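## Task

Take the foam block off the low shelf and set it completely inside the back tote. The front tote is whichever sits closest to the bench's open edge. Neither tote, nor the cartons beneath the bench, may be shifted or rotated. The robot must not tip over or finish leaning, or the task fails. The block must stay in the tote on its own at the end, not because the robot is holding it there.

## Robot and tools

ROBOT. A Hello Robot Stretch 3 with a single arm. It has a two-wheel differential base, 0.33 m long and 0.34 m wide, that cannot drive sideways. A mast carries a lift, and the telescoping arm reaches out to the robot's RIGHT, so the gripper is moved fore and aft by driving the base. Spins pivot about the point midway between the drive wheels, 0.05 m behind the front edge. With the arm retracted and the wrist folded, the sweep radius is 0.28 m. An unfolded, level gripper reaches beyond that. A head carries head_camera (896x504 pinhole) and nav_camera (672x504 fisheye). wrist_camera (644x364) rides on the gripper.

FRAMES. Base frame: origin on the floor between the drive wheels, x forward, y left, z up. hand_pose is reported in this frame at the point where the closed fingertips meet. With all wrist joints at zero, that frame's x points up, its y points back toward the mast, and its z points to the rear. The fingertips are round pads 0.04 m wide. The odometry frame is the base frame as it stood when the scene began.

execute_actions. Argument actions: a list holding either one action or none. An empty list only reports state and images. One action may contain:
- base: exactly one key. translate_m is a straight drive in metres, relative to where the base last measured itself, forward positive, -1 to 1. rotate_rad is an on-the-spot turn in radians, relative, counter-clockwise (left) positive, -3.2 to 3.2.
- joints: a single object of absolute targets, keyed by joint name; include any subset. lift_m: arm height on the mast, 0 to 1.1 m. arm_m: extension, 0 to 0.52 m. wrist_yaw_rad: -1.345 to 4.42; 0 points along the arm, positive swings toward the front, 3.0 folds over the base. wrist_pitch_rad: -1.57 to 0.451; 0 is level, negative tips the fingers down. wrist_roll_rad: -2.911 to 2.911; 0 puts the fingers side by side. gripper_m: -0.089 to 0.179, larger is wider; the real fingertip gap is somewhat less (about 0.007 less when nearly shut, 0.025 less when fully open, zero below 0.007). head_pan_rad: -3.953 to 1.73; 0 faces forward, positive turns left, -1.57 looks along the arm. head_tilt_rad: -1.53 to 0.419; negative looks down.
- contact_limits: only arm_m, an effort percentage from 1 to 100. The arm stops (contact_stop) once its effort reaches that level, and the cap stays in force until the next action. Values above the allowed maximum are clipped.
The cameras argument lists head_camera, nav_camera, wrist_camera or all; omitted or null gives all, an empty list gives none. Base and joint motions begin together. No action runs longer than 15 s. A call with an unknown key or an out-of-range number is rejected and nothing moves. A joint or base left out of an action may keep pushing toward its earlier target. If a result reports a stop, any later motion, wait or finished_scene calls in that same reply are skipped.

wait: seconds, 0 to 10. Commands nothing and returns the same state and images.

zoom_image: camera plus region [x0, y0, x1, y1] in pixels of that camera's newest full image, origin top-left, at most 504x504.

finished_scene: scene, the integer number of the current scene. Call it only once the item rests in the back tote unaided. It cannot be undone and it reports success.

RESULT LINES. joint_positions: current joint values. base_status and joint_status: done, off_target (stopped short, may still push), contact_stop, time_out or torque_fault; after the last three the target is dropped and the joint holds where it stopped, unless slack or switched off. on_its_own: what was not commanded this call; "held at" is the target being held. motor_effort: percent of maximum, positive toward larger joint values, with the peak of the last action in brackets; readings carry fixed bias plus noise. Positive wheel effort pushes forward. lidar_m: 12 distances in metres in 30-degree sectors, first straight ahead, then counter-clockwise (4th left, 7th rear, 10th right), scanned in a plane 0.17 m above the floor; "-" means nothing seen. Clear objects and the robot itself are not detected, and low-lift parts can block sectors 5, 6, 9 and 10. wrist_depth_mm and head_depth_mm: 7x7 grids of median depth in mm, from the top left (head grid is in the sideways image). base_odometry comes from wheel counts, so slipping inflates it. turned_by_wheels and turned_by_imu give the turn since the last result. base_tilt gives forward and right lean in degrees, each with a fixed offset of up to about 4 degrees. The pictures line names the images in order.

PRACTICE AND HAZARDS.
- Driving is fast (0.30 m/s, 1.9 rad/s) only with lift_m under 0.30, arm_m under 0.03 and wrist_yaw_rad over 2.54; otherwise 0.10 m/s and 0.63 rad/s.
- Fold or unfold the wrist only with lift_m in 0.32 to 0.95, wrist_pitch_rad -0.4 and roll near 0. Once folded, the lift may drop to 0.25. With yaw below -0.4, keep pitch at -0.5 or lower.
- To grasp, command gripper_m smaller than the item's width. To let go, open at least 0.02 beyond the touching value. Neither the reading nor done proves a grip, so check the cameras. Over-squeezing triggers a force reduction and slipping; send a new value to grip again.
- Arm and lift stop and go slack on firm contact; a slack lift can sag under load or be pushed up by closing fingers on a surface. Base, wrist and head have no contact stop and keep pushing. Wrist servos shut off for 10 s after sustained strain.
- Pushing an immovable thing with the gripper above about 0.45 m, pushing again after a contact_stop, raising the contact limit, driving while holding or pushing something fixed, or snagging furniture (worst in reverse) can tip the robot. If it leans, reverse the last move in small steps, free the gripper, and lower lift_m to about 0.2.
- Avoid dropping, slamming or hard pushes, and do not bump the totes or the cartons. Something may occasionally nudge a loose object, and thinking time lets the scene run on. Shorter robot motion time is better.

Each tool is called in YAML: its name, and indented under it one key for each argument.

## Session

execute_actions:
  actions: []

Scene clock: 0.00 s.
base_odometry: x=+0.000 y=+0.000 heading=+0.000 (m, m, rad; odometry frame)
turned_by_wheels: +0.000 (rad since the last result)
turned_by_imu: +0.000 (rad since the last result)
base_tilt: forward=-2.4 right=-0.2 (deg)
lidar_m: 1.42 1.43 1.84 1.58 1.02 1.09 1.88 2.65 1.49 1.26 1.25 1.65
head_depth_mm: 1826 2059 2079 2060 2041 2031 2028 / 1857 2011 1999 1990 1976 1977 1647 / 1870 1942 1944 1931 1923 1886 1675 / 1868 1897 1884 1879 1863 1851 1653 / 1822 1831 1829 1803 1795 1792 1529 / 1764 1781 1780 1757 1757 1740 1522 / 1726 1727 1727 1705 1705 1697 1498
base_status: not commanded
joint_positions: lift_m=+0.339 arm_m=+0.001 wrist_yaw_rad=+3.082 wrist_pitch_rad=-0.505 wrist_roll_rad=+0.000 gripper_m=+0.037 head_pan_rad=+0.002 head_tilt_rad=-0.003
joint_status: not commanded
motor_effort: left_wheel=+0 right_wheel=+0 lift_m=+19 arm_m=+0 wrist_yaw_rad=+0 wrist_pitch_rad=+5 wrist_roll_rad=+0 gripper_m=+0 head_pan_rad=-1 head_tilt_rad=+1 (%)
hand_pose: x=-0.0085 y=+0.0662 z=+0.3326 quat_wxyz=(+0.197, +0.689, +0.156, +0.679) (m; base frame)
wrist_depth_mm: 768 - - - - - - / 859 914 - - - - - / 878 920 929 946 987 967 - / 718 747 766 747 773 763 772 / 612 618 - 630 649 635 639 / 532 540 - 536 550 550 550 / 474 - - - 472 473 488
pictures: head_camera (sideways: a quarter turn clockwise sets it upright), nav_camera (sideways: a quarter turn counterclockwise sets it upright), wrist_camera
Images, in order (width x height): head_camera 896x504, nav_camera 672x504, wrist_camera 644x364.

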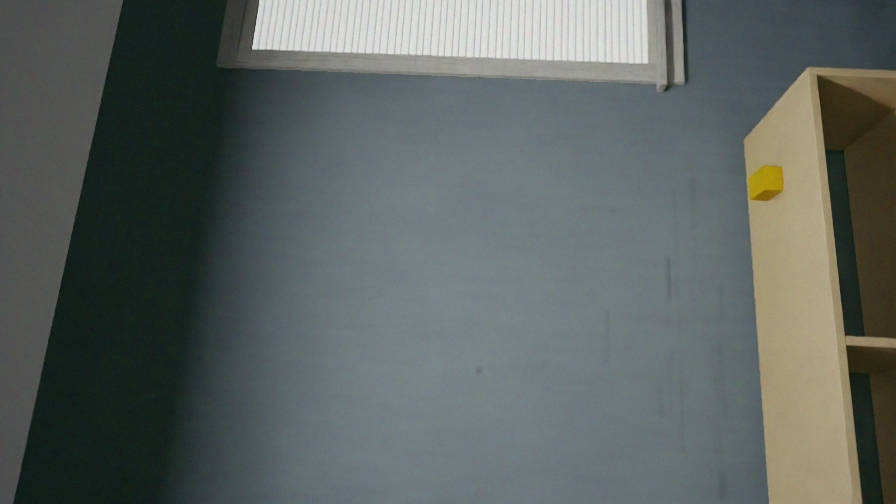

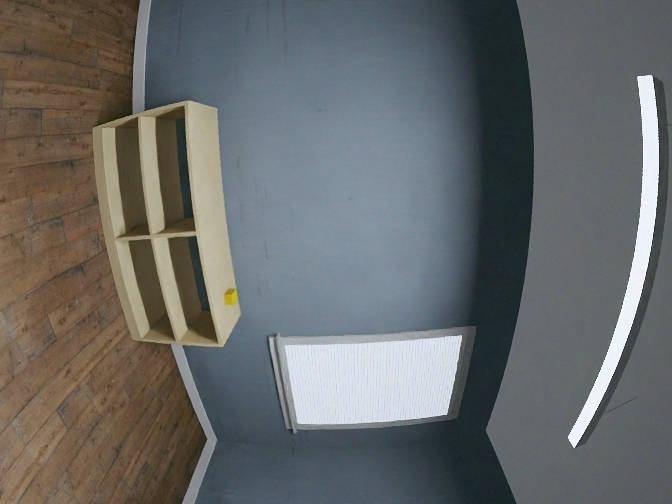

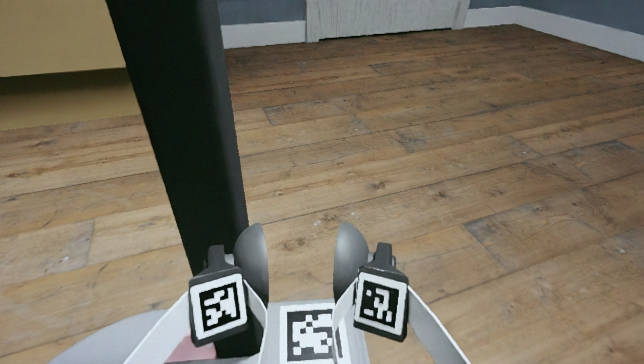

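execute_actions:
  actions:
    - {"joints": {"head_pan_rad": -1.2, "head_tilt_rad": -0.5}}
  cameras: ["head_camera", "nav_camera"]

execute_actions:
  actions:
    - {"joints": {"head_pan_rad": 1.2, "head_tilt_rad": -0.5}}
  cameras: ["head_camera", "nav_camera"]

Scene clock: 2.30 s.
base_odometry: x=+0.000 y=+0.000 heading=+0.000 (m, m, rad; odometry frame)
turned_by_wheels: +0.000 (rad since the last result)
turned_by_imu: +0.000 (rad since the last result)
base_tilt: forward=-2.5 right=-0.1 (deg)
lidar_m: 1.42 1.43 1.83 1.58 1.02 1.09 1.88 2.64 1.49 1.26 1.25 1.65
head_depth_mm: 1835 1992 1549 2265 1781 1593 1426 / 1873 2018 1526 2349 2073 1686 1421 / 1893 2045 1505 2310 1750 1618 1402 / 1913 2057 1624 2263 1684 1643 1405 / 1922 2084 2261 2455 2175 1711 1390 / 1960 2114 2284 2518 2174 1693 1389 / 1979 2128 2304 2544 2167 1691 1388
base_status: not commanded
joint_positions: lift_m=+0.339 arm_m=+0.001 wrist_yaw_rad=+3.082 wrist_pitch_rad=-0.505 wrist_roll_rad=+0.000 gripper_m=+0.037 head_pan_rad=-1.193 head_tilt_rad=-0.493
joint_status: all done
motor_effort: left_wheel=+0(0) right_wheel=-1(1) lift_m=+18(18) arm_m=+0(1) wrist_yaw_rad=+0(0) wrist_pitch_rad=+5(5) wrist_roll_rad=+0(0) gripper_m=+0(0) head_pan_rad=-6(57) head_tilt_rad=-3(29) (%)
hand_pose: x=-0.0085 y=+0.0662 z=+0.3326 quat_wxyz=(+0.197, +0.689, +0.156, +0.679) (m; base frame)
wrist_depth_mm: 748 - - - - - - / 854 891 - - - - - / 886 918 917 945 922 973 988 / 727 749 732 743 764 770 779 / 624 627 - 632 625 633 633 / 525 543 - 552 548 546 554 / 459 - - - 466 476 481
pictures: head_camera (sideways: a quarter turn clockwise sets it upright), nav_camera (sideways: a quarter turn counterclockwise sets it upright)
Images, in order (width x height): head_camera 896x504, nav_camera 672x504.

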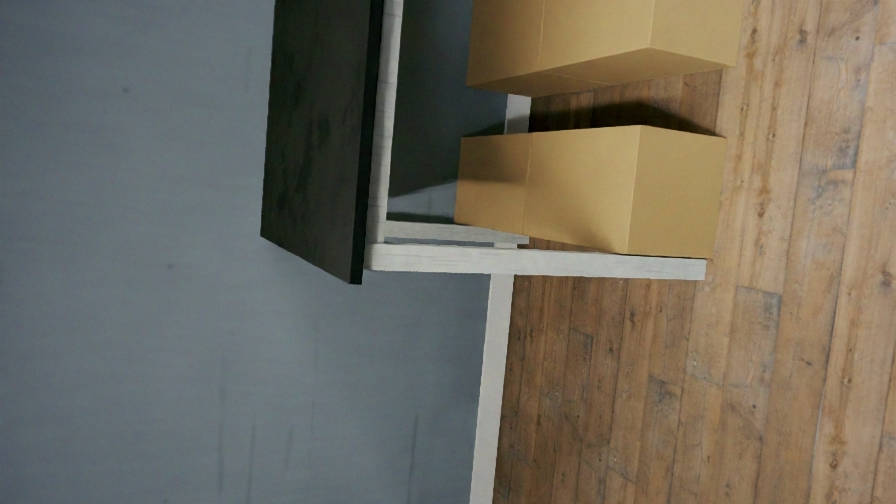

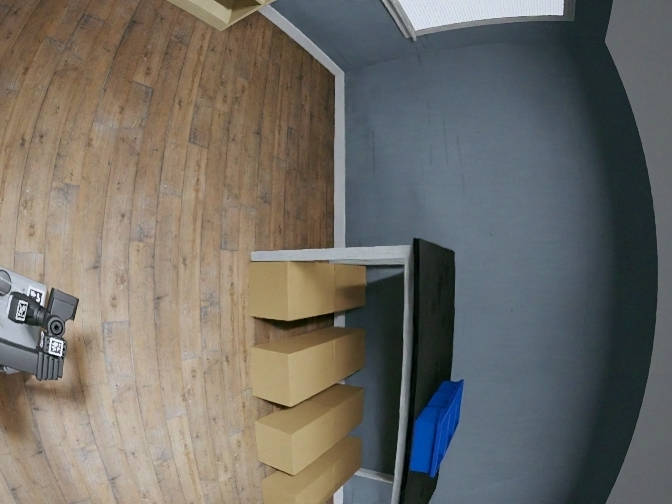

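Scene clock: 4.03 s.
base_odometry: x=+0.000 y=+0.000 heading=+0.000 (m, m, rad; odometry frame)
turned_by_wheels: +0.000 (rad since the last result)
turned_by_imu: +0.000 (rad since the last result)
base_tilt: forward=-2.5 right=-0.2 (deg)
lidar_m: 1.42 1.43 1.84 1.58 1.02 1.09 1.88 2.65 1.50 1.26 1.25 1.65
head_depth_mm: 1939 2029 2150 2246 2258 1732 1419 / 1992 2161 2327 2500 2228 1720 1416 / 1827 1976 2175 2431 2217 1722 1411 / 1677 1823 2000 2195 2189 1715 1402 / 1580 1703 1843 2002 2117 1707 1392 / 1469 1593 1713 1868 2008 1698 1398 / 1396 1491 1608 1736 1882 1683 1384
base_status: not commanded
joint_positions: lift_m=+0.339 arm_m=+0.001 wrist_yaw_rad=+3.082 wrist_pitch_rad=-0.505 wrist_roll_rad=+0.000 gripper_m=+0.037 head_pan_rad=+1.193 head_tilt_rad=-0.494
joint_status: all done
motor_effort: left_wheel=+0(0) right_wheel=+0(0) lift_m=+19(18) arm_m=-1(1) wrist_yaw_rad=+0(0) wrist_pitch_rad=+5(5) wrist_roll_rad=+0(0) gripper_m=+0(1) head_pan_rad=+5(55) head_tilt_rad=-3(3) (%)
hand_pose: x=-0.0085 y=+0.0662 z=+0.3326 quat_wxyz=(+0.197, +0.689, +0.156, +0.679) (m; base frame)
wrist_depth_mm: 758 - - - - - - / 873 908 - - - - - / 879 920 925 920 945 954 983 / 726 751 752 744 761 760 764 / 611 613 - 636 636 642 663 / 536 543 - 547 556 541 550 / 475 - - - 464 482 487
pictures: head_camera (sideways: a quarter turn clockwise sets it upright), nav_camera (sideways: a quarter turn counterclockwise sets it upright)
Images, in order (width x height): head_camera 896x504, nav_camera 672x504.

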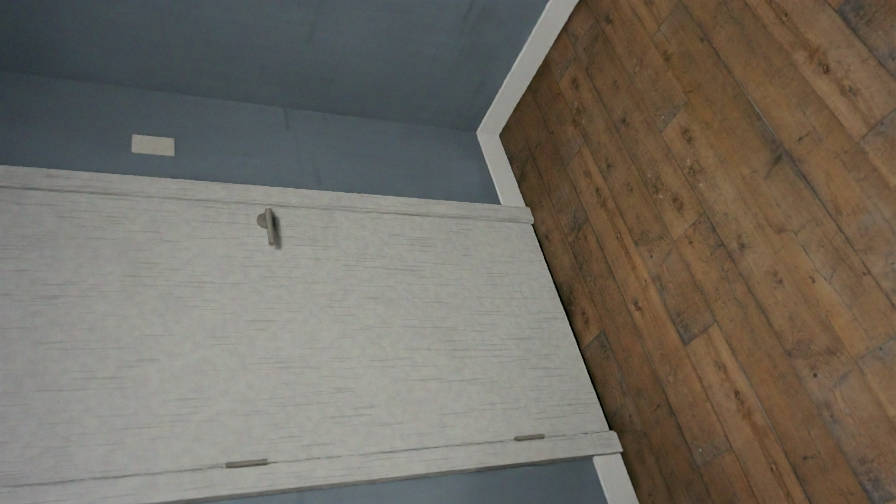

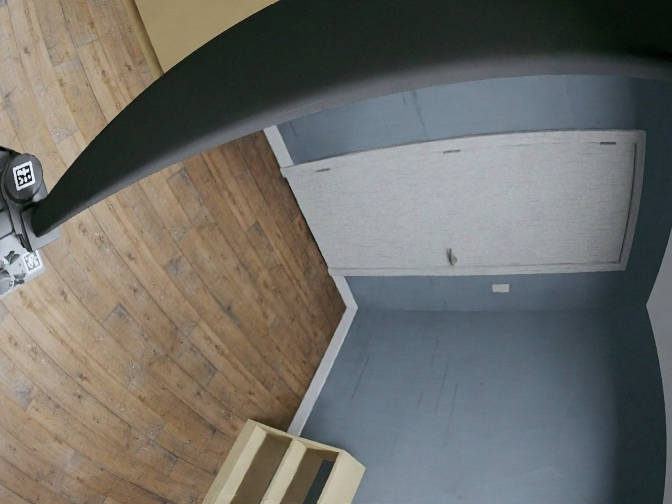

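execute_actions:
  actions:
    - {"joints": {"head_pan_rad": -2.0, "head_tilt_rad": -0.3}}
  cameras: ["head_camera", "nav_camera"]

Scene clock: 6.87 s.
base_odometry: x=+0.000 y=+0.000 heading=+0.000 (m, m, rad; odometry frame)
turned_by_wheels: +0.000 (rad since the last result)
turned_by_imu: +0.000 (rad since the last result)
base_tilt: forward=-2.5 right=-0.2 (deg)
lidar_m: 1.42 1.43 1.84 1.58 1.02 1.09 1.88 2.64 1.49 1.26 1.26 1.65
head_depth_mm: 3152 3263 3418 3512 3117 2185 1682 / 3017 3185 3422 3674 2923 2178 1670 / 2767 2926 3086 3200 3051 2056 1662 / 2523 2672 2775 2171 2409 1969 1648 / 2350 2465 2591 1682 2544 1777 1655 / 2183 2270 2386 1474 2344 1884 1599 / 2062 2123 2201 1410 2371 1657 1525
base_status: not commanded
joint_positions: lift_m=+0.339 arm_m=+0.001 wrist_yaw_rad=+3.082 wrist_pitch_rad=-0.505 wrist_roll_rad=+0.000 gripper_m=+0.037 head_pan_rad=-1.993 head_tilt_rad=-0.310
joint_status: all done
motor_effort: left_wheel=+0(0) right_wheel=-1(0) lift_m=+19(19) arm_m=+0(0) wrist_yaw_rad=+0(0) wrist_pitch_rad=+5(5) wrist_roll_rad=+0(0) gripper_m=+0(0) head_pan_rad=-5(57) head_tilt_rad=+4(21) (%)
hand_pose: x=-0.0085 y=+0.0662 z=+0.3326 quat_wxyz=(+0.197, +0.689, +0.156, +0.679) (m; base frame)
wrist_depth_mm: 774 - - - - - - / 860 893 - - - - - / 919 922 917 932 949 941 947 / 740 726 746 755 748 755 768 / 607 611 - 624 641 632 649 / 534 525 - 551 543 555 552 / 463 - - - 469 475 487
pictures: head_camera (sideways: a quarter turn clockwise sets it upright), nav_camera (sideways: a quarter turn counterclockwise sets it upright)
Images, in order (width x height): head_camera 896x504, nav_camera 672x504.

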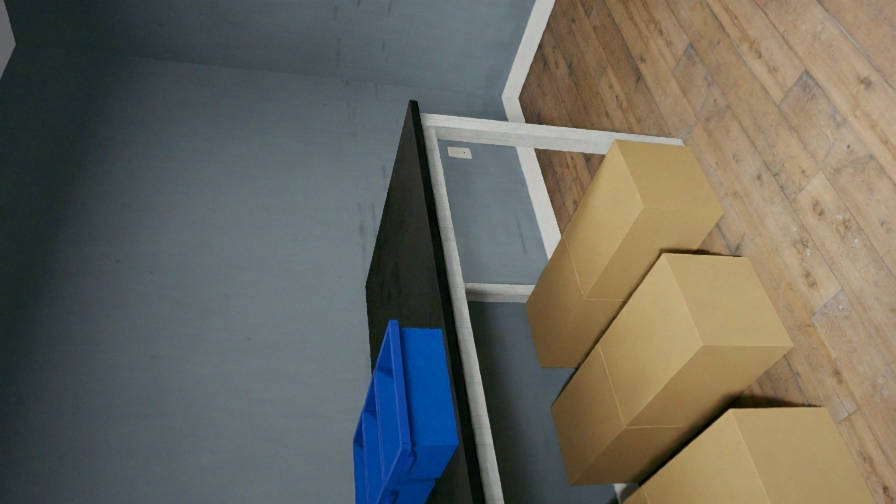

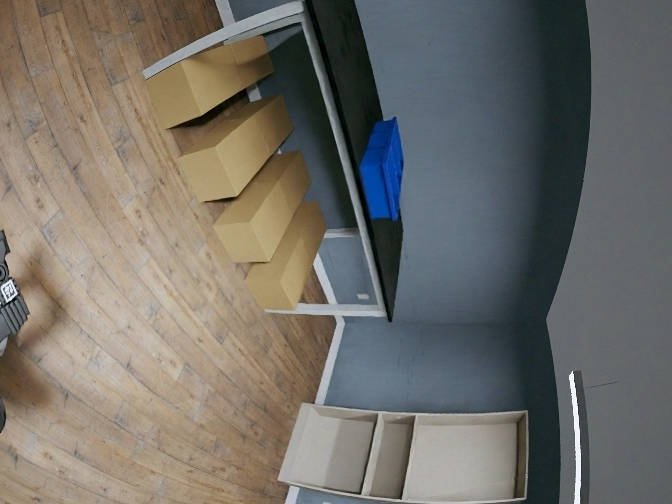

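execute_actions:
  actions:
    - {"joints": {"head_pan_rad": -1.65, "head_tilt_rad": -0.2}}
  cameras: ["head_camera"]

Scene clock: 8.33 s.
base_odometry: x=+0.000 y=+0.000 heading=+0.000 (m, m, rad; odometry frame)
turned_by_wheels: +0.000 (rad since the last result)
turned_by_imu: +0.000 (rad since the last result)
base_tilt: forward=-2.5 right=-0.1 (deg)
lidar_m: 1.42 1.43 1.84 1.58 1.02 1.09 1.88 2.64 1.49 1.26 1.26 1.65
head_depth_mm: 2394 2495 2610 2628 2782 2097 1734 / 2307 2391 2490 2510 2663 2198 1649 / 2209 2322 2386 1856 2510 2003 1740 / 2145 2217 2281 1843 2417 2193 1536 / 2077 2146 2199 2224 2347 1971 1521 / 1993 2064 2134 2168 1443 2239 1789 / 1930 1981 2048 2059 1421 1932 1443
base_status: not commanded
joint_positions: lift_m=+0.339 arm_m=+0.001 wrist_yaw_rad=+3.082 wrist_pitch_rad=-0.505 wrist_roll_rad=+0.000 gripper_m=+0.037 head_pan_rad=-1.657 head_tilt_rad=-0.211
joint_status: all done
motor_effort: left_wheel=+0(0) right_wheel=+0(0) lift_m=+19(18) arm_m=-1(0) wrist_yaw_rad=+0(0) wrist_pitch_rad=+5(5) wrist_roll_rad=+0(0) gripper_m=+0(0) head_pan_rad=+4(38) head_tilt_rad=+5(16) (%)
hand_pose: x=-0.0085 y=+0.0662 z=+0.3326 quat_wxyz=(+0.197, +0.689, +0.156, +0.679) (m; base frame)
wrist_depth_mm: 754 - - - - - - / 843 910 - - - - - / 884 894 934 955 932 965 942 / 727 750 733 753 761 764 783 / 619 623 - 623 634 644 647 / 529 535 - 553 542 551 550 / 470 - - - 462 479 487
pictures: head_camera (sideways: a quarter turn clockwise sets it upright)
Images, in order (width x height): head_camera 896x504.

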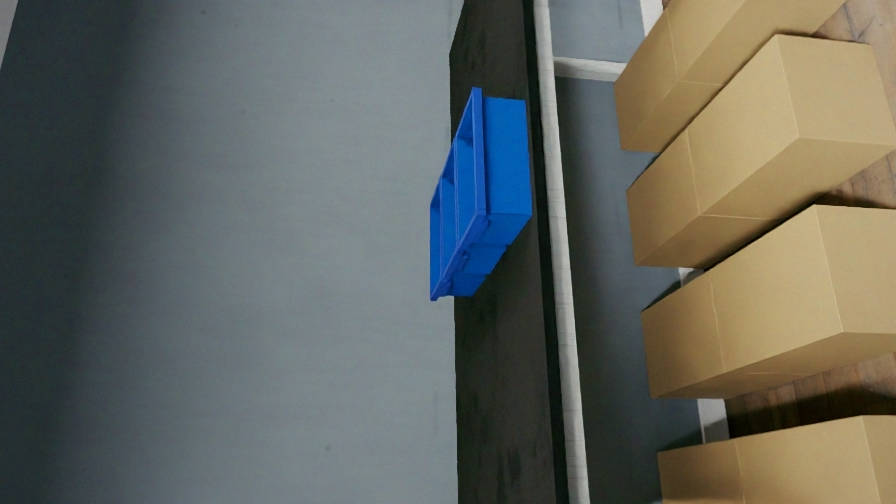

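zoom_image:
  camera: "head_camera"
  region: [380, 60, 620, 320]

Region (380, 60, 620, 320) of head_camera's 896x504 image, scaled by 1.938, with more detail than that image has; it fills the left 465 columns of this view, and the rest is white.

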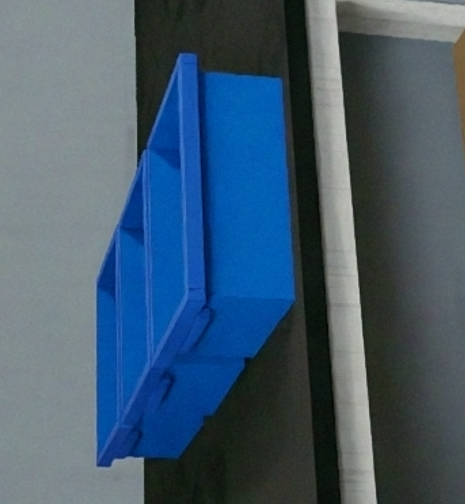

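execute_actions:
  actions:
    - {"base": {"rotate_rad": 0.28}, "joints": {"head_pan_rad": -0.38, "head_tilt_rad": -0.45}}
  cameras: ["head_camera"]

Scene clock: 23.23 s.
base_odometry: x=+0.000 y=+0.000 heading=+0.280 (m, m, rad; odometry frame)
turned_by_wheels: +0.280 (rad since the last result)
turned_by_imu: +0.279 (rad since the last result)
base_tilt: forward=-2.5 right=-0.1 (deg)
lidar_m: 1.42 1.87 1.64 0.96 0.98 1.36 2.64 1.79 1.30 1.26 2.26 1.64
head_depth_mm: 1886 2035 2201 2409 2412 1827 1482 / 1789 1948 2089 2325 2419 1823 1477 / 1745 1874 2012 2020 1975 1821 1463 / 1672 1801 1938 2000 1959 1813 1457 / 1623 1733 1873 1910 1954 1793 1446 / 1565 1670 1797 1780 1759 1728 1443 / 1511 1621 1726 1753 1771 1704 1438
base_status: done
joint_positions: lift_m=+0.339 arm_m=+0.001 wrist_yaw_rad=+3.082 wrist_pitch_rad=-0.505 wrist_roll_rad=+0.000 gripper_m=+0.037 head_pan_rad=-0.387 head_tilt_rad=-0.444
joint_status: all done
motor_effort: left_wheel=-2(7) right_wheel=+2(5) lift_m=+19(19) arm_m=+0(1) wrist_yaw_rad=+0(0) wrist_pitch_rad=+5(5) wrist_roll_rad=+0(0) gripper_m=+1(0) head_pan_rad=+5(57) head_tilt_rad=-3(23) (%)
hand_pose: x=-0.0085 y=+0.0662 z=+0.3326 quat_wxyz=(+0.197, +0.689, +0.156, +0.679) (m; base frame)
wrist_depth_mm: 880 - - - - - - / - - - - - - - / 901 921 933 949 937 985 982 / 719 733 760 752 756 782 775 / 622 639 - 635 639 644 644 / 537 544 - 543 548 548 554 / 467 - - - 467 487 494
pictures: head_camera (sideways: a quarter turn clockwise sets it upright)
Images, in order (width x height): head_camera 896x504.

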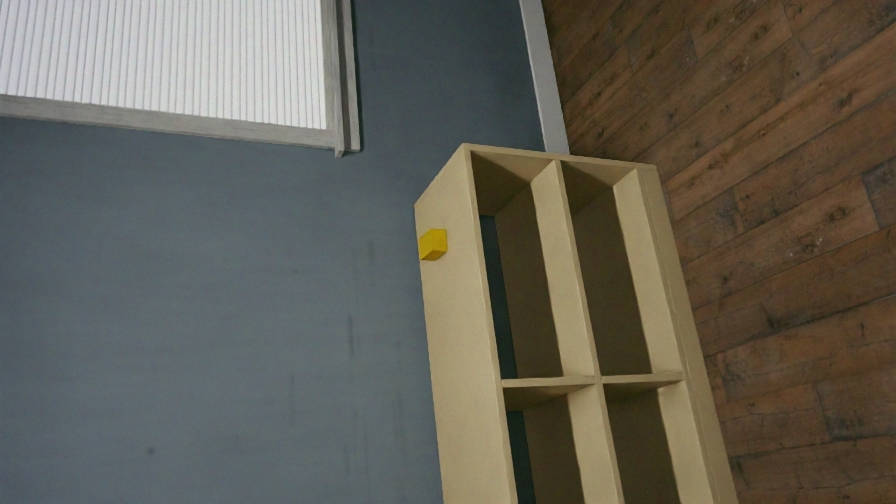

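execute_actions:
  actions:
    - {"base": {"rotate_rad": -0.6}, "joints": {"lift_m": 0.27, "head_pan_rad": 0.2, "head_tilt_rad": -0.5}}
  cameras: ["head_camera"]

execute_actions:
  actions:
    - {"base": {"translate_m": 1.0}}
  cameras: ["head_camera"]

Scene clock: 28.83 s.
base_odometry: x=+0.000 y=+0.000 heading=-0.320 (m, m, rad; odometry frame)
turned_by_wheels: -0.600 (rad since the last result)
turned_by_imu: -0.598 (rad since the last result)
base_tilt: forward=-2.5 right=-0.2 (deg)
lidar_m: 1.64 1.42 1.43 1.65 0.96 0.96 1.27 2.65 1.95 1.33 1.26 2.22
head_depth_mm: 1891 2071 2272 2567 2256 1744 1421 / 1811 1985 2153 2410 2223 1727 1409 / 1761 1890 2085 1933 2017 1731 1411 / 1676 1829 1998 1925 1980 1726 1395 / 1626 1760 1905 1912 1895 1705 1403 / 1567 1689 1825 1762 1811 1689 1385 / 1519 1633 1752 1758 1792 1675 1381
base_status: done
joint_positions: lift_m=+0.270 arm_m=+0.001 wrist_yaw_rad=+3.082 wrist_pitch_rad=-0.505 wrist_roll_rad=+0.000 gripper_m=+0.037 head_pan_rad=+0.193 head_tilt_rad=-0.494
joint_status: all done
motor_effort: left_wheel=+3(9) right_wheel=-2(6) lift_m=+11(17) arm_m=-1(0) wrist_yaw_rad=+0(0) wrist_pitch_rad=+5(5) wrist_roll_rad=+0(0) gripper_m=+0(0) head_pan_rad=+5(50) head_tilt_rad=-3(11) (%)
hand_pose: x=-0.0085 y=+0.0661 z=+0.2642 quat_wxyz=(+0.197, +0.689, +0.156, +0.679) (m; base frame)
wrist_depth_mm: - - - - - - - / - - - - - - - / 765 768 786 809 819 817 852 / 619 629 627 651 645 650 650 / 520 533 - 557 538 546 554 / 467 - - - 469 463 474 / - - - - 398 410 414
pictures: head_camera (sideways: a quarter turn clockwise sets it upright)
Images, in order (width x height): head_camera 896x504.

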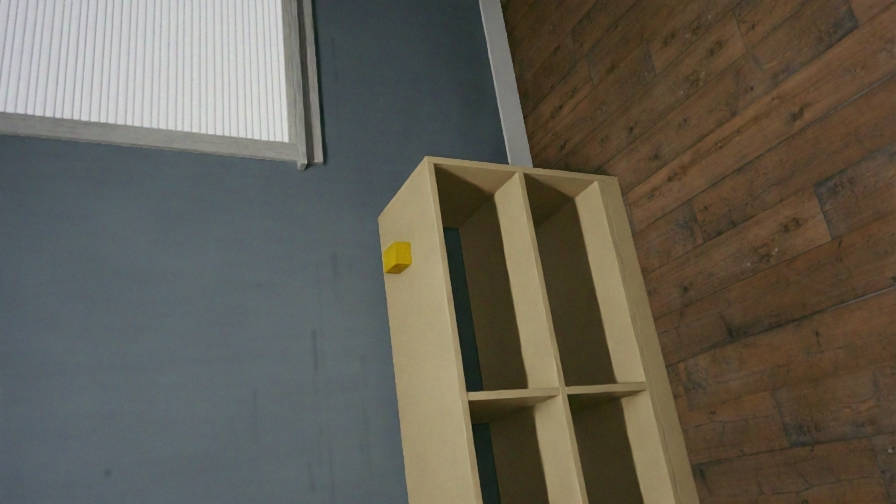

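Scene clock: 33.87 s.
base_odometry: x=+0.949 y=-0.314 heading=-0.320 (m, m, rad; odometry frame)
turned_by_wheels: +0.000 (rad since the last result)
turned_by_imu: +0.003 (rad since the last result)
base_tilt: forward=-2.5 right=+0.0 (deg)
lidar_m: 0.65 0.85 0.65 1.06 2.13 1.78 2.00 3.46 1.07 0.96 1.61 1.53
head_depth_mm: 997 1093 1192 1333 1511 1657 1422 / 961 1045 1139 1249 1416 1574 1413 / 919 990 1081 1181 1336 1493 1410 / 894 966 1047 1141 1272 965 979 / 860 927 1007 1094 1156 897 998 / 832 893 967 1044 1105 891 968 / 801 858 931 1000 1067 887 937
base_status: done
joint_positions: lift_m=+0.270 arm_m=+0.001 wrist_yaw_rad=+3.082 wrist_pitch_rad=-0.505 wrist_roll_rad=+0.000 gripper_m=+0.037 head_pan_rad=+0.193 head_tilt_rad=-0.495
joint_status: not commanded
motor_effort: left_wheel=+3(10) right_wheel=-3(5) lift_m=+11(11) arm_m=+0(1) wrist_yaw_rad=+1(0) wrist_pitch_rad=+5(5) wrist_roll_rad=+0(0) gripper_m=+1(1) head_pan_rad=+5(4) head_tilt_rad=-3(3) (%)
hand_pose: x=-0.0085 y=+0.0661 z=+0.2642 quat_wxyz=(+0.197, +0.689, +0.156, +0.679) (m; base frame)
wrist_depth_mm: - - - - - 679 788 / - - - 948 861 799 809 / 771 776 805 787 764 683 660 / 623 632 642 633 653 638 554 / 530 531 - 555 542 542 542 / 463 - - - 469 462 470 / - - - - 401 410 417
pictures: head_camera (sideways: a quarter turn clockwise sets it upright)
Images, in order (width x height): head_camera 896x504.

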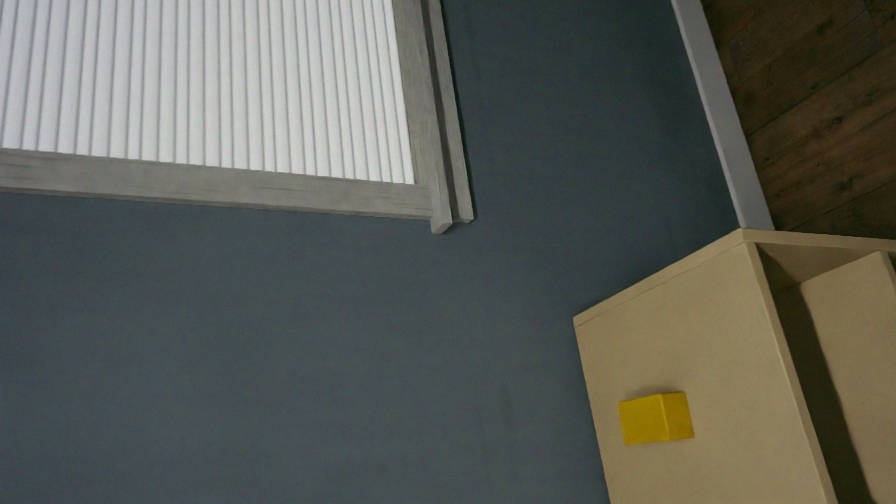

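execute_actions:
  actions:
    - {"base": {"rotate_rad": 2.17}, "joints": {"head_pan_rad": -1.57, "head_tilt_rad": -0.8}}
  cameras: ["head_camera", "nav_camera"]

Scene clock: 37.37 s.
base_odometry: x=+0.949 y=-0.314 heading=+1.850 (m, m, rad; odometry frame)
turned_by_wheels: +2.170 (rad since the last result)
turned_by_imu: +2.159 (rad since the last result)
base_tilt: forward=-2.6 right=-0.2 (deg)
lidar_m: 2.13 1.79 2.15 3.46 0.99 0.96 1.61 1.40 0.65 0.99 0.65 1.07
head_depth_mm: 845 953 1090 1192 933 1345 1203 / 848 956 1105 1015 1095 1240 1201 / 853 959 1106 980 1090 1258 1198 / 854 965 1110 1008 1090 1253 1196 / 858 973 1121 1002 1088 1271 1187 / 861 974 1122 1000 1104 1246 1187 / 865 976 1122 992 1004 1253 1181
base_status: done
joint_positions: lift_m=+0.270 arm_m=+0.001 wrist_yaw_rad=+3.082 wrist_pitch_rad=-0.505 wrist_roll_rad=+0.000 gripper_m=+0.037 head_pan_rad=-1.563 head_tilt_rad=-0.790
joint_status: all done
motor_effort: left_wheel=-2(8) right_wheel=+2(8) lift_m=+11(11) arm_m=-1(1) wrist_yaw_rad=+1(0) wrist_pitch_rad=+5(5) wrist_roll_rad=+0(0) gripper_m=+0(1) head_pan_rad=-5(58) head_tilt_rad=-4(25) (%)
hand_pose: x=-0.0085 y=+0.0661 z=+0.2642 quat_wxyz=(+0.197, +0.689, +0.156, +0.679) (m; base frame)
wrist_depth_mm: - - - - - - - / 931 - - - - - - / 757 766 789 798 813 807 819 / 634 629 640 634 647 655 645 / 533 535 - 548 546 545 542 / 467 - - - 464 464 478 / - - - - 400 411 409
pictures: head_camera (sideways: a quarter turn clockwise sets it upright), nav_camera (sideways: a quarter turn counterclockwise sets it upright)
Images, in order (width x height): head_camera 896x504, nav_camera 672x504.

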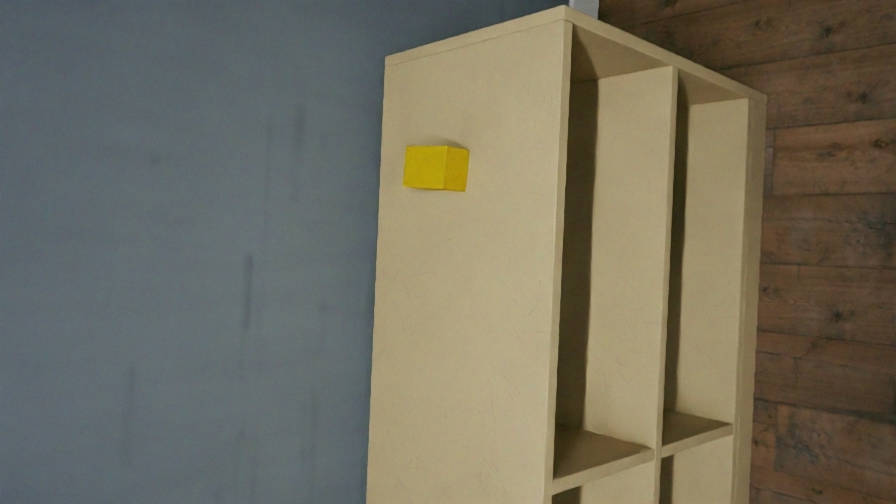

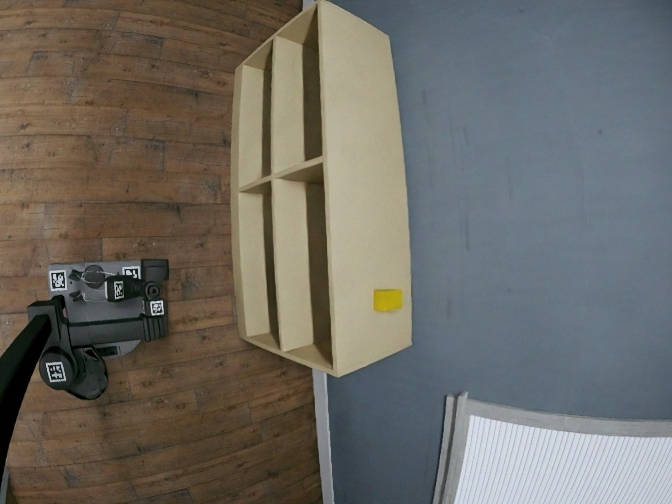

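execute_actions:
  actions:
    - {"joints": {"lift_m": 0.62, "wrist_pitch_rad": -0.4, "gripper_m": 0.15}}
  cameras: []

execute_actions:
  actions:
    - {"joints": {"wrist_yaw_rad": 0.0}}
  cameras: []

execute_actions:
  actions:
    - {"joints": {"wrist_pitch_rad": 0.0}}

Scene clock: 45.63 s.
base_odometry: x=+0.949 y=-0.314 heading=+1.850 (m, m, rad; odometry frame)
turned_by_wheels: +0.000 (rad since the last result)
turned_by_imu: +0.000 (rad since the last result)
base_tilt: forward=-2.6 right=-0.1 (deg)
lidar_m: 2.13 1.78 2.15 3.46 0.99 0.96 1.61 1.40 0.65 0.99 0.65 1.07
head_depth_mm: 844 950 1091 1188 937 1354 1203 / 848 955 1101 1017 1094 1231 1211 / 851 958 1099 975 1092 1260 1202 / 856 961 1110 1008 1086 1251 1206 / 860 969 1118 1002 1088 1278 1213 / 864 977 1119 997 1101 1248 1188 / 865 981 1123 991 1000 1258 1176
base_status: not commanded
joint_positions: lift_m=+0.620 arm_m=+0.001 wrist_yaw_rad=+3.082 wrist_pitch_rad=-0.421 wrist_roll_rad=+0.000 gripper_m=+0.150 head_pan_rad=-1.563 head_tilt_rad=-0.790
joint_status: all done
motor_effort: left_wheel=-2(2) right_wheel=+2(1) lift_m=+25(27) arm_m=-1(1) wrist_yaw_rad=+0(1) wrist_pitch_rad=+8(9) wrist_roll_rad=+0(0) gripper_m=+0(80) head_pan_rad=-4(6) head_tilt_rad=-5(4) (%)
hand_pose: x=-0.0078 y=+0.0774 z=+0.6314 quat_wxyz=(+0.169, +0.695, +0.127, +0.687) (m; base frame)
wrist_depth_mm: - - - - - - - / - - - - - - - / - - - - - - - / 955 - - - - - - / 973 - - - - - - / 889 941 921 943 949 - 944 / - 778 813 796 810 789 837
pictures: none
No camera images: the call's "cameras" was empty. Leave "cameras" out to get every camera's image.

Scene clock: 48.20 s.
base_odometry: x=+0.949 y=-0.314 heading=+1.850 (m, m, rad; odometry frame)
turned_by_wheels: +0.000 (rad since the last result)
turned_by_imu: +0.000 (rad since the last result)
base_tilt: forward=-2.5 right=-0.1 (deg)
lidar_m: 2.13 1.79 2.16 3.48 0.99 0.96 1.61 1.41 0.65 0.99 0.65 1.06
head_depth_mm: 846 952 1091 1192 936 1361 1206 / 847 954 1097 1018 1093 1230 1209 / 853 962 1099 979 1093 1261 1215 / 852 965 1106 1009 1089 1257 - / 859 970 1118 1001 1084 1281 1184 / 860 975 1124 996 1105 1252 1186 / 862 977 1124 993 1001 1256 1184
base_status: not commanded
joint_positions: lift_m=+0.620 arm_m=+0.001 wrist_yaw_rad=+0.003 wrist_pitch_rad=-0.421 wrist_roll_rad=+0.000 gripper_m=+0.150 head_pan_rad=-1.563 head_tilt_rad=-0.790
joint_status: all done
motor_effort: left_wheel=-2(2) right_wheel=+2(2) lift_m=+25(26) arm_m=-1(1) wrist_yaw_rad=-3(3) wrist_pitch_rad=+8(8) wrist_roll_rad=+0(0) gripper_m=+0(0) head_pan_rad=-5(5) head_tilt_rad=-5(5) (%)
hand_pose: x=-0.0209 y=-0.3701 z=+0.6314 quat_wxyz=(+0.692, +0.149, -0.691, -0.147) (m; base frame)
wrist_depth_mm: 661 659 669 662 680 680 684 / 461 476 489 477 474 711 742 / 371 375 381 380 370 370 802 / 441 646 746 741 714 459 874 / 459 582 602 620 608 502 967 / 500 509 509 521 527 - 969 / - 684 737 744 717 776 840
pictures: none
No camera images: the call's "cameras" was empty. Leave "cameras" out to get every camera's image.

Scene clock: 49.23 s.
base_odometry: x=+0.949 y=-0.314 heading=+1.850 (m, m, rad; odometry frame)
turned_by_wheels: +0.000 (rad since the last result)
turned_by_imu: +0.000 (rad since the last result)
base_tilt: forward=-2.5 right=-0.1 (deg)
lidar_m: 2.12 1.78 2.15 3.47 0.99 0.96 1.61 1.41 0.65 0.99 0.65 1.06
head_depth_mm: 845 953 1087 1189 935 1345 1210 / 847 953 1095 1018 1098 1241 1208 / 851 959 1101 979 1094 1259 1214 / 854 966 1112 1009 1083 1236 - / 856 970 1117 1006 1087 1278 1189 / 861 973 1124 999 1106 1250 1183 / 863 979 1122 991 1002 1260 1188
base_status: not commanded
joint_positions: lift_m=+0.620 arm_m=+0.001 wrist_yaw_rad=+0.003 wrist_pitch_rad=-0.026 wrist_roll_rad=+0.000 gripper_m=+0.150 head_pan_rad=-1.563 head_tilt_rad=-0.790
joint_status: all done
motor_effort: left_wheel=-2(2) right_wheel=+2(2) lift_m=+25(26) arm_m=-1(1) wrist_yaw_rad=-3(4) wrist_pitch_rad=+9(10) wrist_roll_rad=+0(0) gripper_m=+1(0) head_pan_rad=-6(4) head_tilt_rad=-4(6) (%)
hand_pose: x=-0.0207 y=-0.4017 z=+0.7275 quat_wxyz=(+0.707, +0.010, -0.707, -0.008) (m; base frame)
wrist_depth_mm: 683 683 691 682 702 694 703 / 682 709 711 710 707 706 734 / 709 716 723 717 722 732 725 / 724 736 740 745 742 760 751 / 572 607 570 515 572 776 776 / 417 387 389 389 394 - 812 / - 649 697 723 703 502 813
pictures: head_camera (sideways: a quarter turn clockwise sets it upright), nav_camera (sideways: a quarter turn counterclockwise sets it upright), wrist_camera
Images, in order (width x height): head_camera 896x504, nav_camera 672x504, wrist_camera 644x364.

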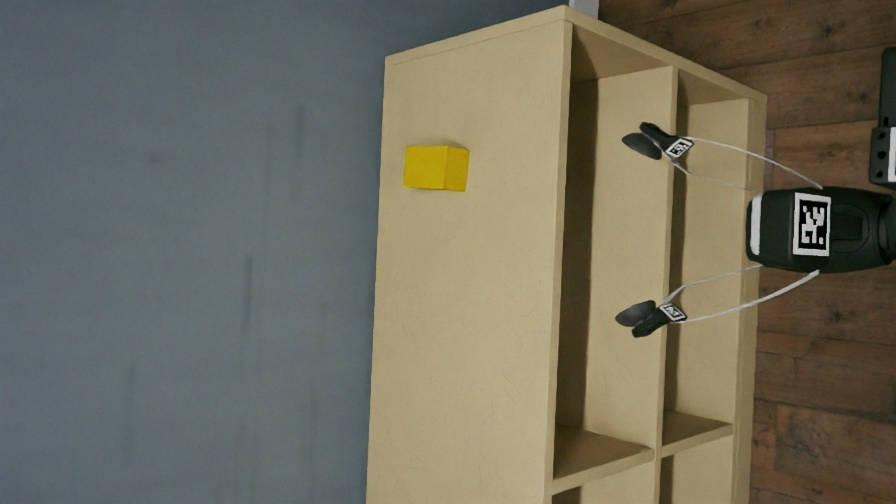

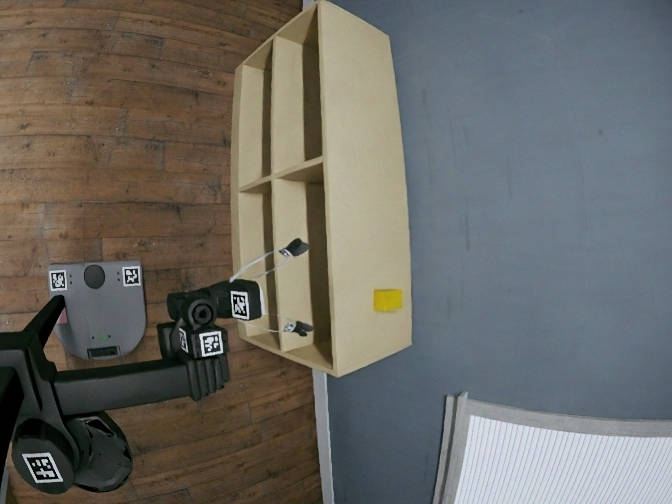

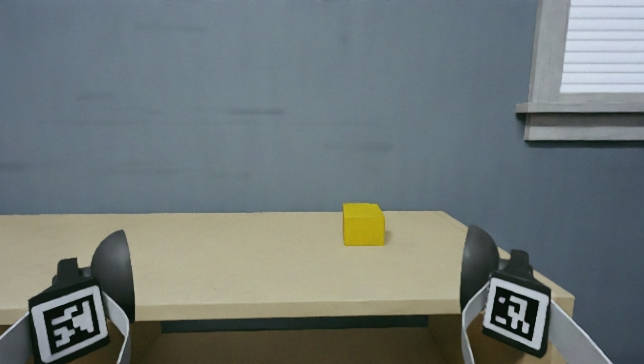

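execute_actions:
  actions:
    - {"base": {"translate_m": -0.09}, "joints": {"arm_m": 0.22, "wrist_pitch_rad": -0.2, "lift_m": 0.63}}
  cameras: ["head_camera", "wrist_camera"]

Scene clock: 55.80 s.
base_odometry: x=+0.974 y=-0.401 heading=+1.850 (m, m, rad; odometry frame)
turned_by_wheels: +0.000 (rad since the last result)
turned_by_imu: -0.001 (rad since the last result)
base_tilt: forward=-2.6 right=-0.1 (deg)
lidar_m: 2.22 1.86 2.28 2.36 0.90 0.91 1.52 1.41 0.62 0.73 0.70 1.14
head_depth_mm: 842 951 1090 1279 1505 1384 1229 / 848 958 1097 1082 906 - - / 852 964 1099 1012 - 1264 1197 / 856 964 1105 979 1087 1256 1192 / 856 970 1115 1004 1088 1276 1185 / 859 973 1116 998 1104 1276 1184 / 863 977 1122 993 1085 1253 1180
base_status: done
joint_positions: lift_m=+0.630 arm_m=+0.220 wrist_yaw_rad=+0.001 wrist_pitch_rad=-0.215 wrist_roll_rad=+0.000 gripper_m=+0.150 head_pan_rad=-1.563 head_tilt_rad=-0.790
joint_status: all done
motor_effort: left_wheel=-2(8) right_wheel=+2(3) lift_m=+26(25) arm_m=+2(2) wrist_yaw_rad=-1(3) wrist_pitch_rad=+5(9) wrist_roll_rad=+0(0) gripper_m=+0(0) head_pan_rad=-4(4) head_tilt_rad=-6(5) (%)
hand_pose: x=-0.0212 y=-0.6099 z=+0.6901 quat_wxyz=(+0.703, +0.076, -0.703, -0.076) (m; base frame)
wrist_depth_mm: 463 467 461 473 480 485 472 / 481 476 486 497 497 499 506 / 508 508 528 522 529 529 541 / 471 479 482 454 489 568 573 / 340 352 344 314 348 586 609 / 281 269 270 268 271 - 635 / - 221 221 222 223 213 652
pictures: head_camera (sideways: a quarter turn clockwise sets it upright), wrist_camera
Images, in order (width x height): head_camera 896x504, wrist_camera 644x364.

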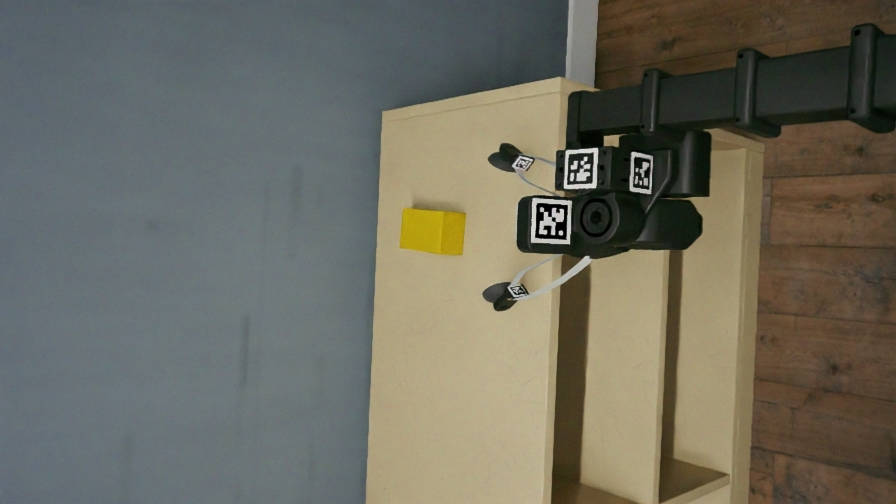

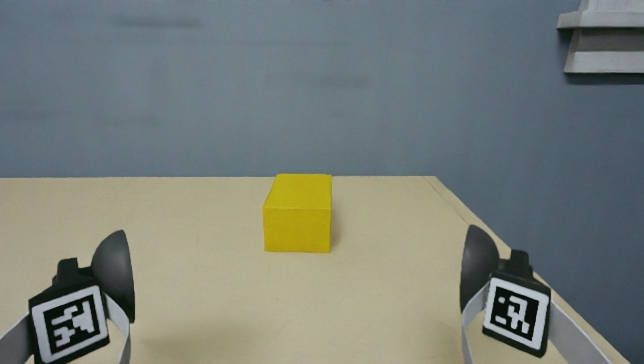

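execute_actions:
  actions:
    - {"joints": {"lift_m": 0.58}}
  cameras: []

execute_actions:
  actions:
    - {"joints": {"arm_m": 0.36}}
  cameras: ["head_camera", "wrist_camera"]

Scene clock: 58.03 s.
base_odometry: x=+0.974 y=-0.401 heading=+1.850 (m, m, rad; odometry frame)
turned_by_wheels: +0.000 (rad since the last result)
turned_by_imu: +0.000 (rad since the last result)
base_tilt: forward=-2.6 right=-0.2 (deg)
lidar_m: 2.22 1.86 2.28 2.37 0.90 0.91 1.52 1.41 0.62 0.74 0.70 1.14
head_depth_mm: 845 951 1096 1282 1514 1386 1206 / 849 952 1097 1079 913 1405 - / 850 961 1104 1009 908 1257 1197 / 853 967 1112 978 903 1257 1191 / 858 965 1117 1003 1100 1275 1186 / 860 975 1121 997 1105 1273 1190 / 865 980 1121 994 1080 1258 1182
base_status: not commanded
joint_positions: lift_m=+0.580 arm_m=+0.220 wrist_yaw_rad=+0.001 wrist_pitch_rad=-0.215 wrist_roll_rad=+0.000 gripper_m=+0.150 head_pan_rad=-1.563 head_tilt_rad=-0.790
joint_status: all done
motor_effort: left_wheel=-2(2) right_wheel=+2(2) lift_m=+11(24) arm_m=+3(3) wrist_yaw_rad=-1(1) wrist_pitch_rad=+5(5) wrist_roll_rad=+0(0) gripper_m=+0(1) head_pan_rad=-4(5) head_tilt_rad=-5(6) (%)
hand_pose: x=-0.0212 y=-0.6099 z=+0.6410 quat_wxyz=(+0.703, +0.077, -0.703, -0.076) (m; base frame)
wrist_depth_mm: 465 463 459 471 478 478 480 / 484 493 501 494 499 507 510 / 512 509 516 509 518 530 533 / 340 342 341 297 349 549 569 / 245 253 245 247 251 266 591 / - 192 192 193 193 - 197 / - 157 158 159 158 155 163
pictures: none
No camera images: the call's "cameras" was empty. Leave "cameras" out to get every camera's image.

Scene clock: 60.33 s.
base_odometry: x=+0.974 y=-0.401 heading=+1.850 (m, m, rad; odometry frame)
turned_by_wheels: +0.000 (rad since the last result)
turned_by_imu: +0.000 (rad since the last result)
base_tilt: forward=-2.6 right=+0.0 (deg)
lidar_m: 2.22 1.86 2.29 2.38 0.90 0.91 1.52 1.40 0.62 0.74 0.70 1.14
head_depth_mm: 842 952 1092 1278 1515 1384 1205 / 847 956 1101 1081 912 1404 - / 850 959 1106 1045 1115 1262 1194 / 856 964 1109 997 1090 1259 1192 / 857 968 1113 1001 1088 1279 1188 / 861 971 1120 1001 1110 1272 1182 / 864 979 1121 993 1083 1257 1184
base_status: not commanded
joint_positions: lift_m=+0.580 arm_m=+0.360 wrist_yaw_rad=+0.001 wrist_pitch_rad=-0.215 wrist_roll_rad=+0.000 gripper_m=+0.150 head_pan_rad=-1.563 head_tilt_rad=-0.790
joint_status: all done
motor_effort: left_wheel=-2(2) right_wheel=+2(2) lift_m=+11(11) arm_m=+3(2) wrist_yaw_rad=-1(1) wrist_pitch_rad=+5(5) wrist_roll_rad=+0(0) gripper_m=+0(1) head_pan_rad=-4(5) head_tilt_rad=-5(5) (%)
hand_pose: x=-0.0212 y=-0.7499 z=+0.6410 quat_wxyz=(+0.703, +0.077, -0.703, -0.076) (m; base frame)
wrist_depth_mm: 340 340 344 346 350 350 355 / 357 357 360 362 363 369 373 / 372 374 378 380 387 388 392 / 335 340 341 322 348 401 410 / 243 251 175 155 248 264 428 / - 191 165 160 192 - 195 / - 157 157 157 158 151 163
pictures: head_camera (sideways: a quarter turn clockwise sets it upright), wrist_camera
Images, in order (width x height): head_camera 896x504, wrist_camera 644x364.

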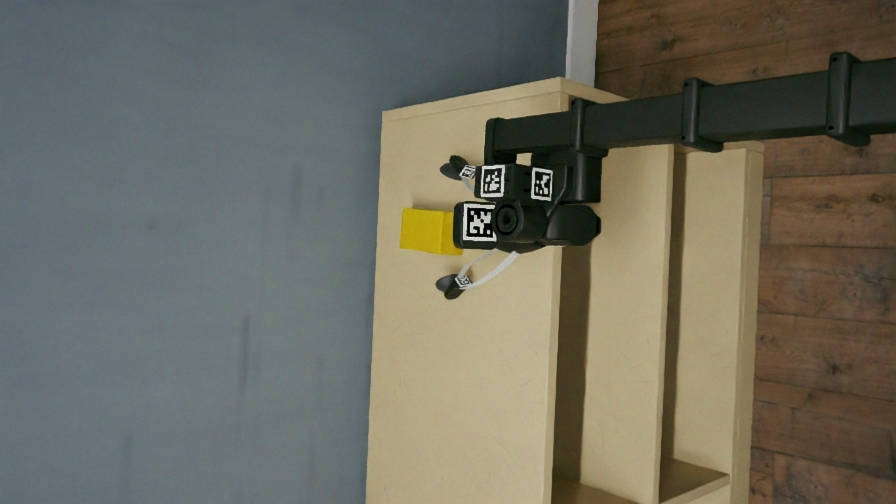

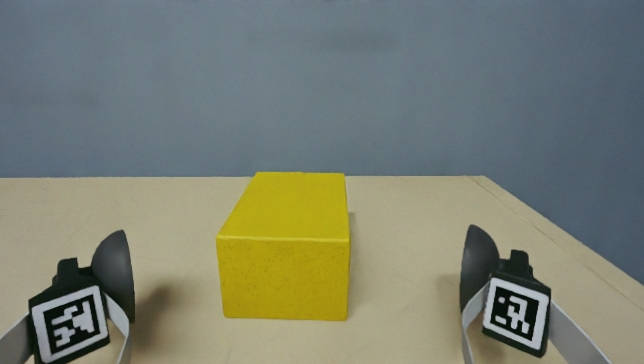

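execute_actions:
  actions:
    - {"joints": {"arm_m": 0.405}}
  cameras: ["head_camera", "wrist_camera"]

Scene clock: 62.90 s.
base_odometry: x=+0.974 y=-0.401 heading=+1.850 (m, m, rad; odometry frame)
turned_by_wheels: +0.000 (rad since the last result)
turned_by_imu: +0.000 (rad since the last result)
base_tilt: forward=-2.4 right=-0.1 (deg)
lidar_m: 2.22 1.86 2.28 2.37 0.90 0.91 1.52 1.41 0.62 0.74 0.70 1.14
head_depth_mm: 846 957 1090 1279 1512 1379 1209 / 847 959 1100 1112 1171 - - / 853 965 1102 1079 1117 1266 1190 / 855 965 1109 1000 1116 1247 1193 / 856 968 1117 1002 1085 1274 1192 / 860 972 1123 1000 1104 1277 1181 / 863 976 1122 993 1085 1258 1182
base_status: not commanded
joint_positions: lift_m=+0.580 arm_m=+0.405 wrist_yaw_rad=+0.001 wrist_pitch_rad=-0.215 wrist_roll_rad=+0.000 gripper_m=+0.150 head_pan_rad=-1.563 head_tilt_rad=-0.790
joint_status: all done
motor_effort: left_wheel=-2(2) right_wheel=+2(2) lift_m=+11(11) arm_m=+3(2) wrist_yaw_rad=-1(1) wrist_pitch_rad=+5(5) wrist_roll_rad=+0(0) gripper_m=+0(0) head_pan_rad=-6(6) head_tilt_rad=-5(5) (%)
hand_pose: x=-0.0212 y=-0.7949 z=+0.6410 quat_wxyz=(+0.703, +0.077, -0.703, -0.076) (m; base frame)
wrist_depth_mm: 299 301 300 303 309 309 312 / 314 314 317 317 320 330 330 / 331 327 333 335 340 342 350 / 345 345 347 349 354 356 365 / 242 253 164 156 248 263 383 / - 190 121 121 194 - 195 / - 156 114 112 158 150 162
pictures: head_camera (sideways: a quarter turn clockwise sets it upright), wrist_camera
Images, in order (width x height): head_camera 896x504, wrist_camera 644x364.

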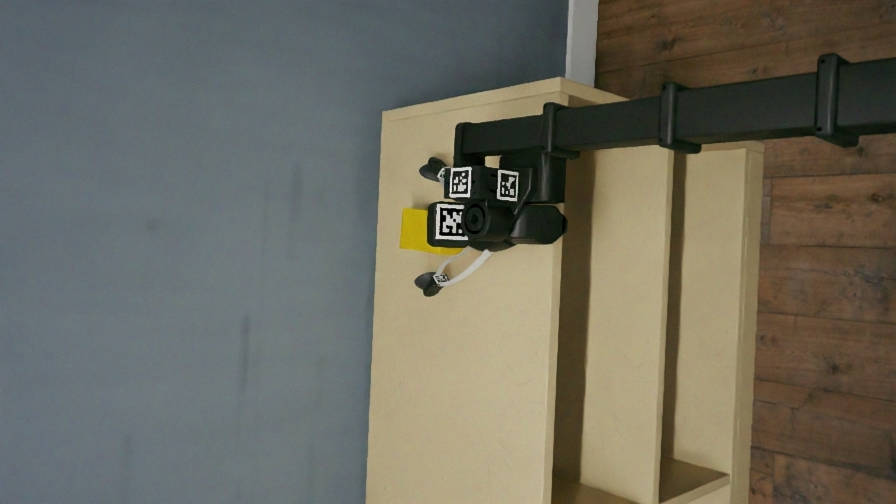

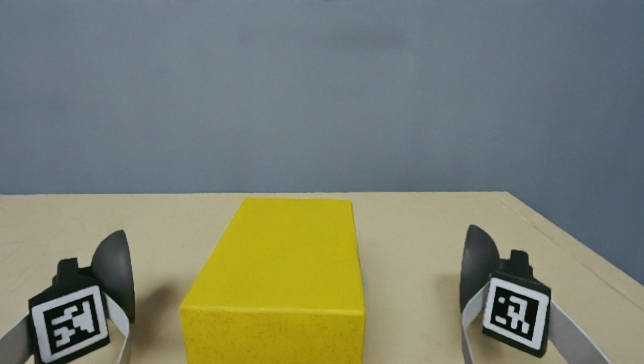

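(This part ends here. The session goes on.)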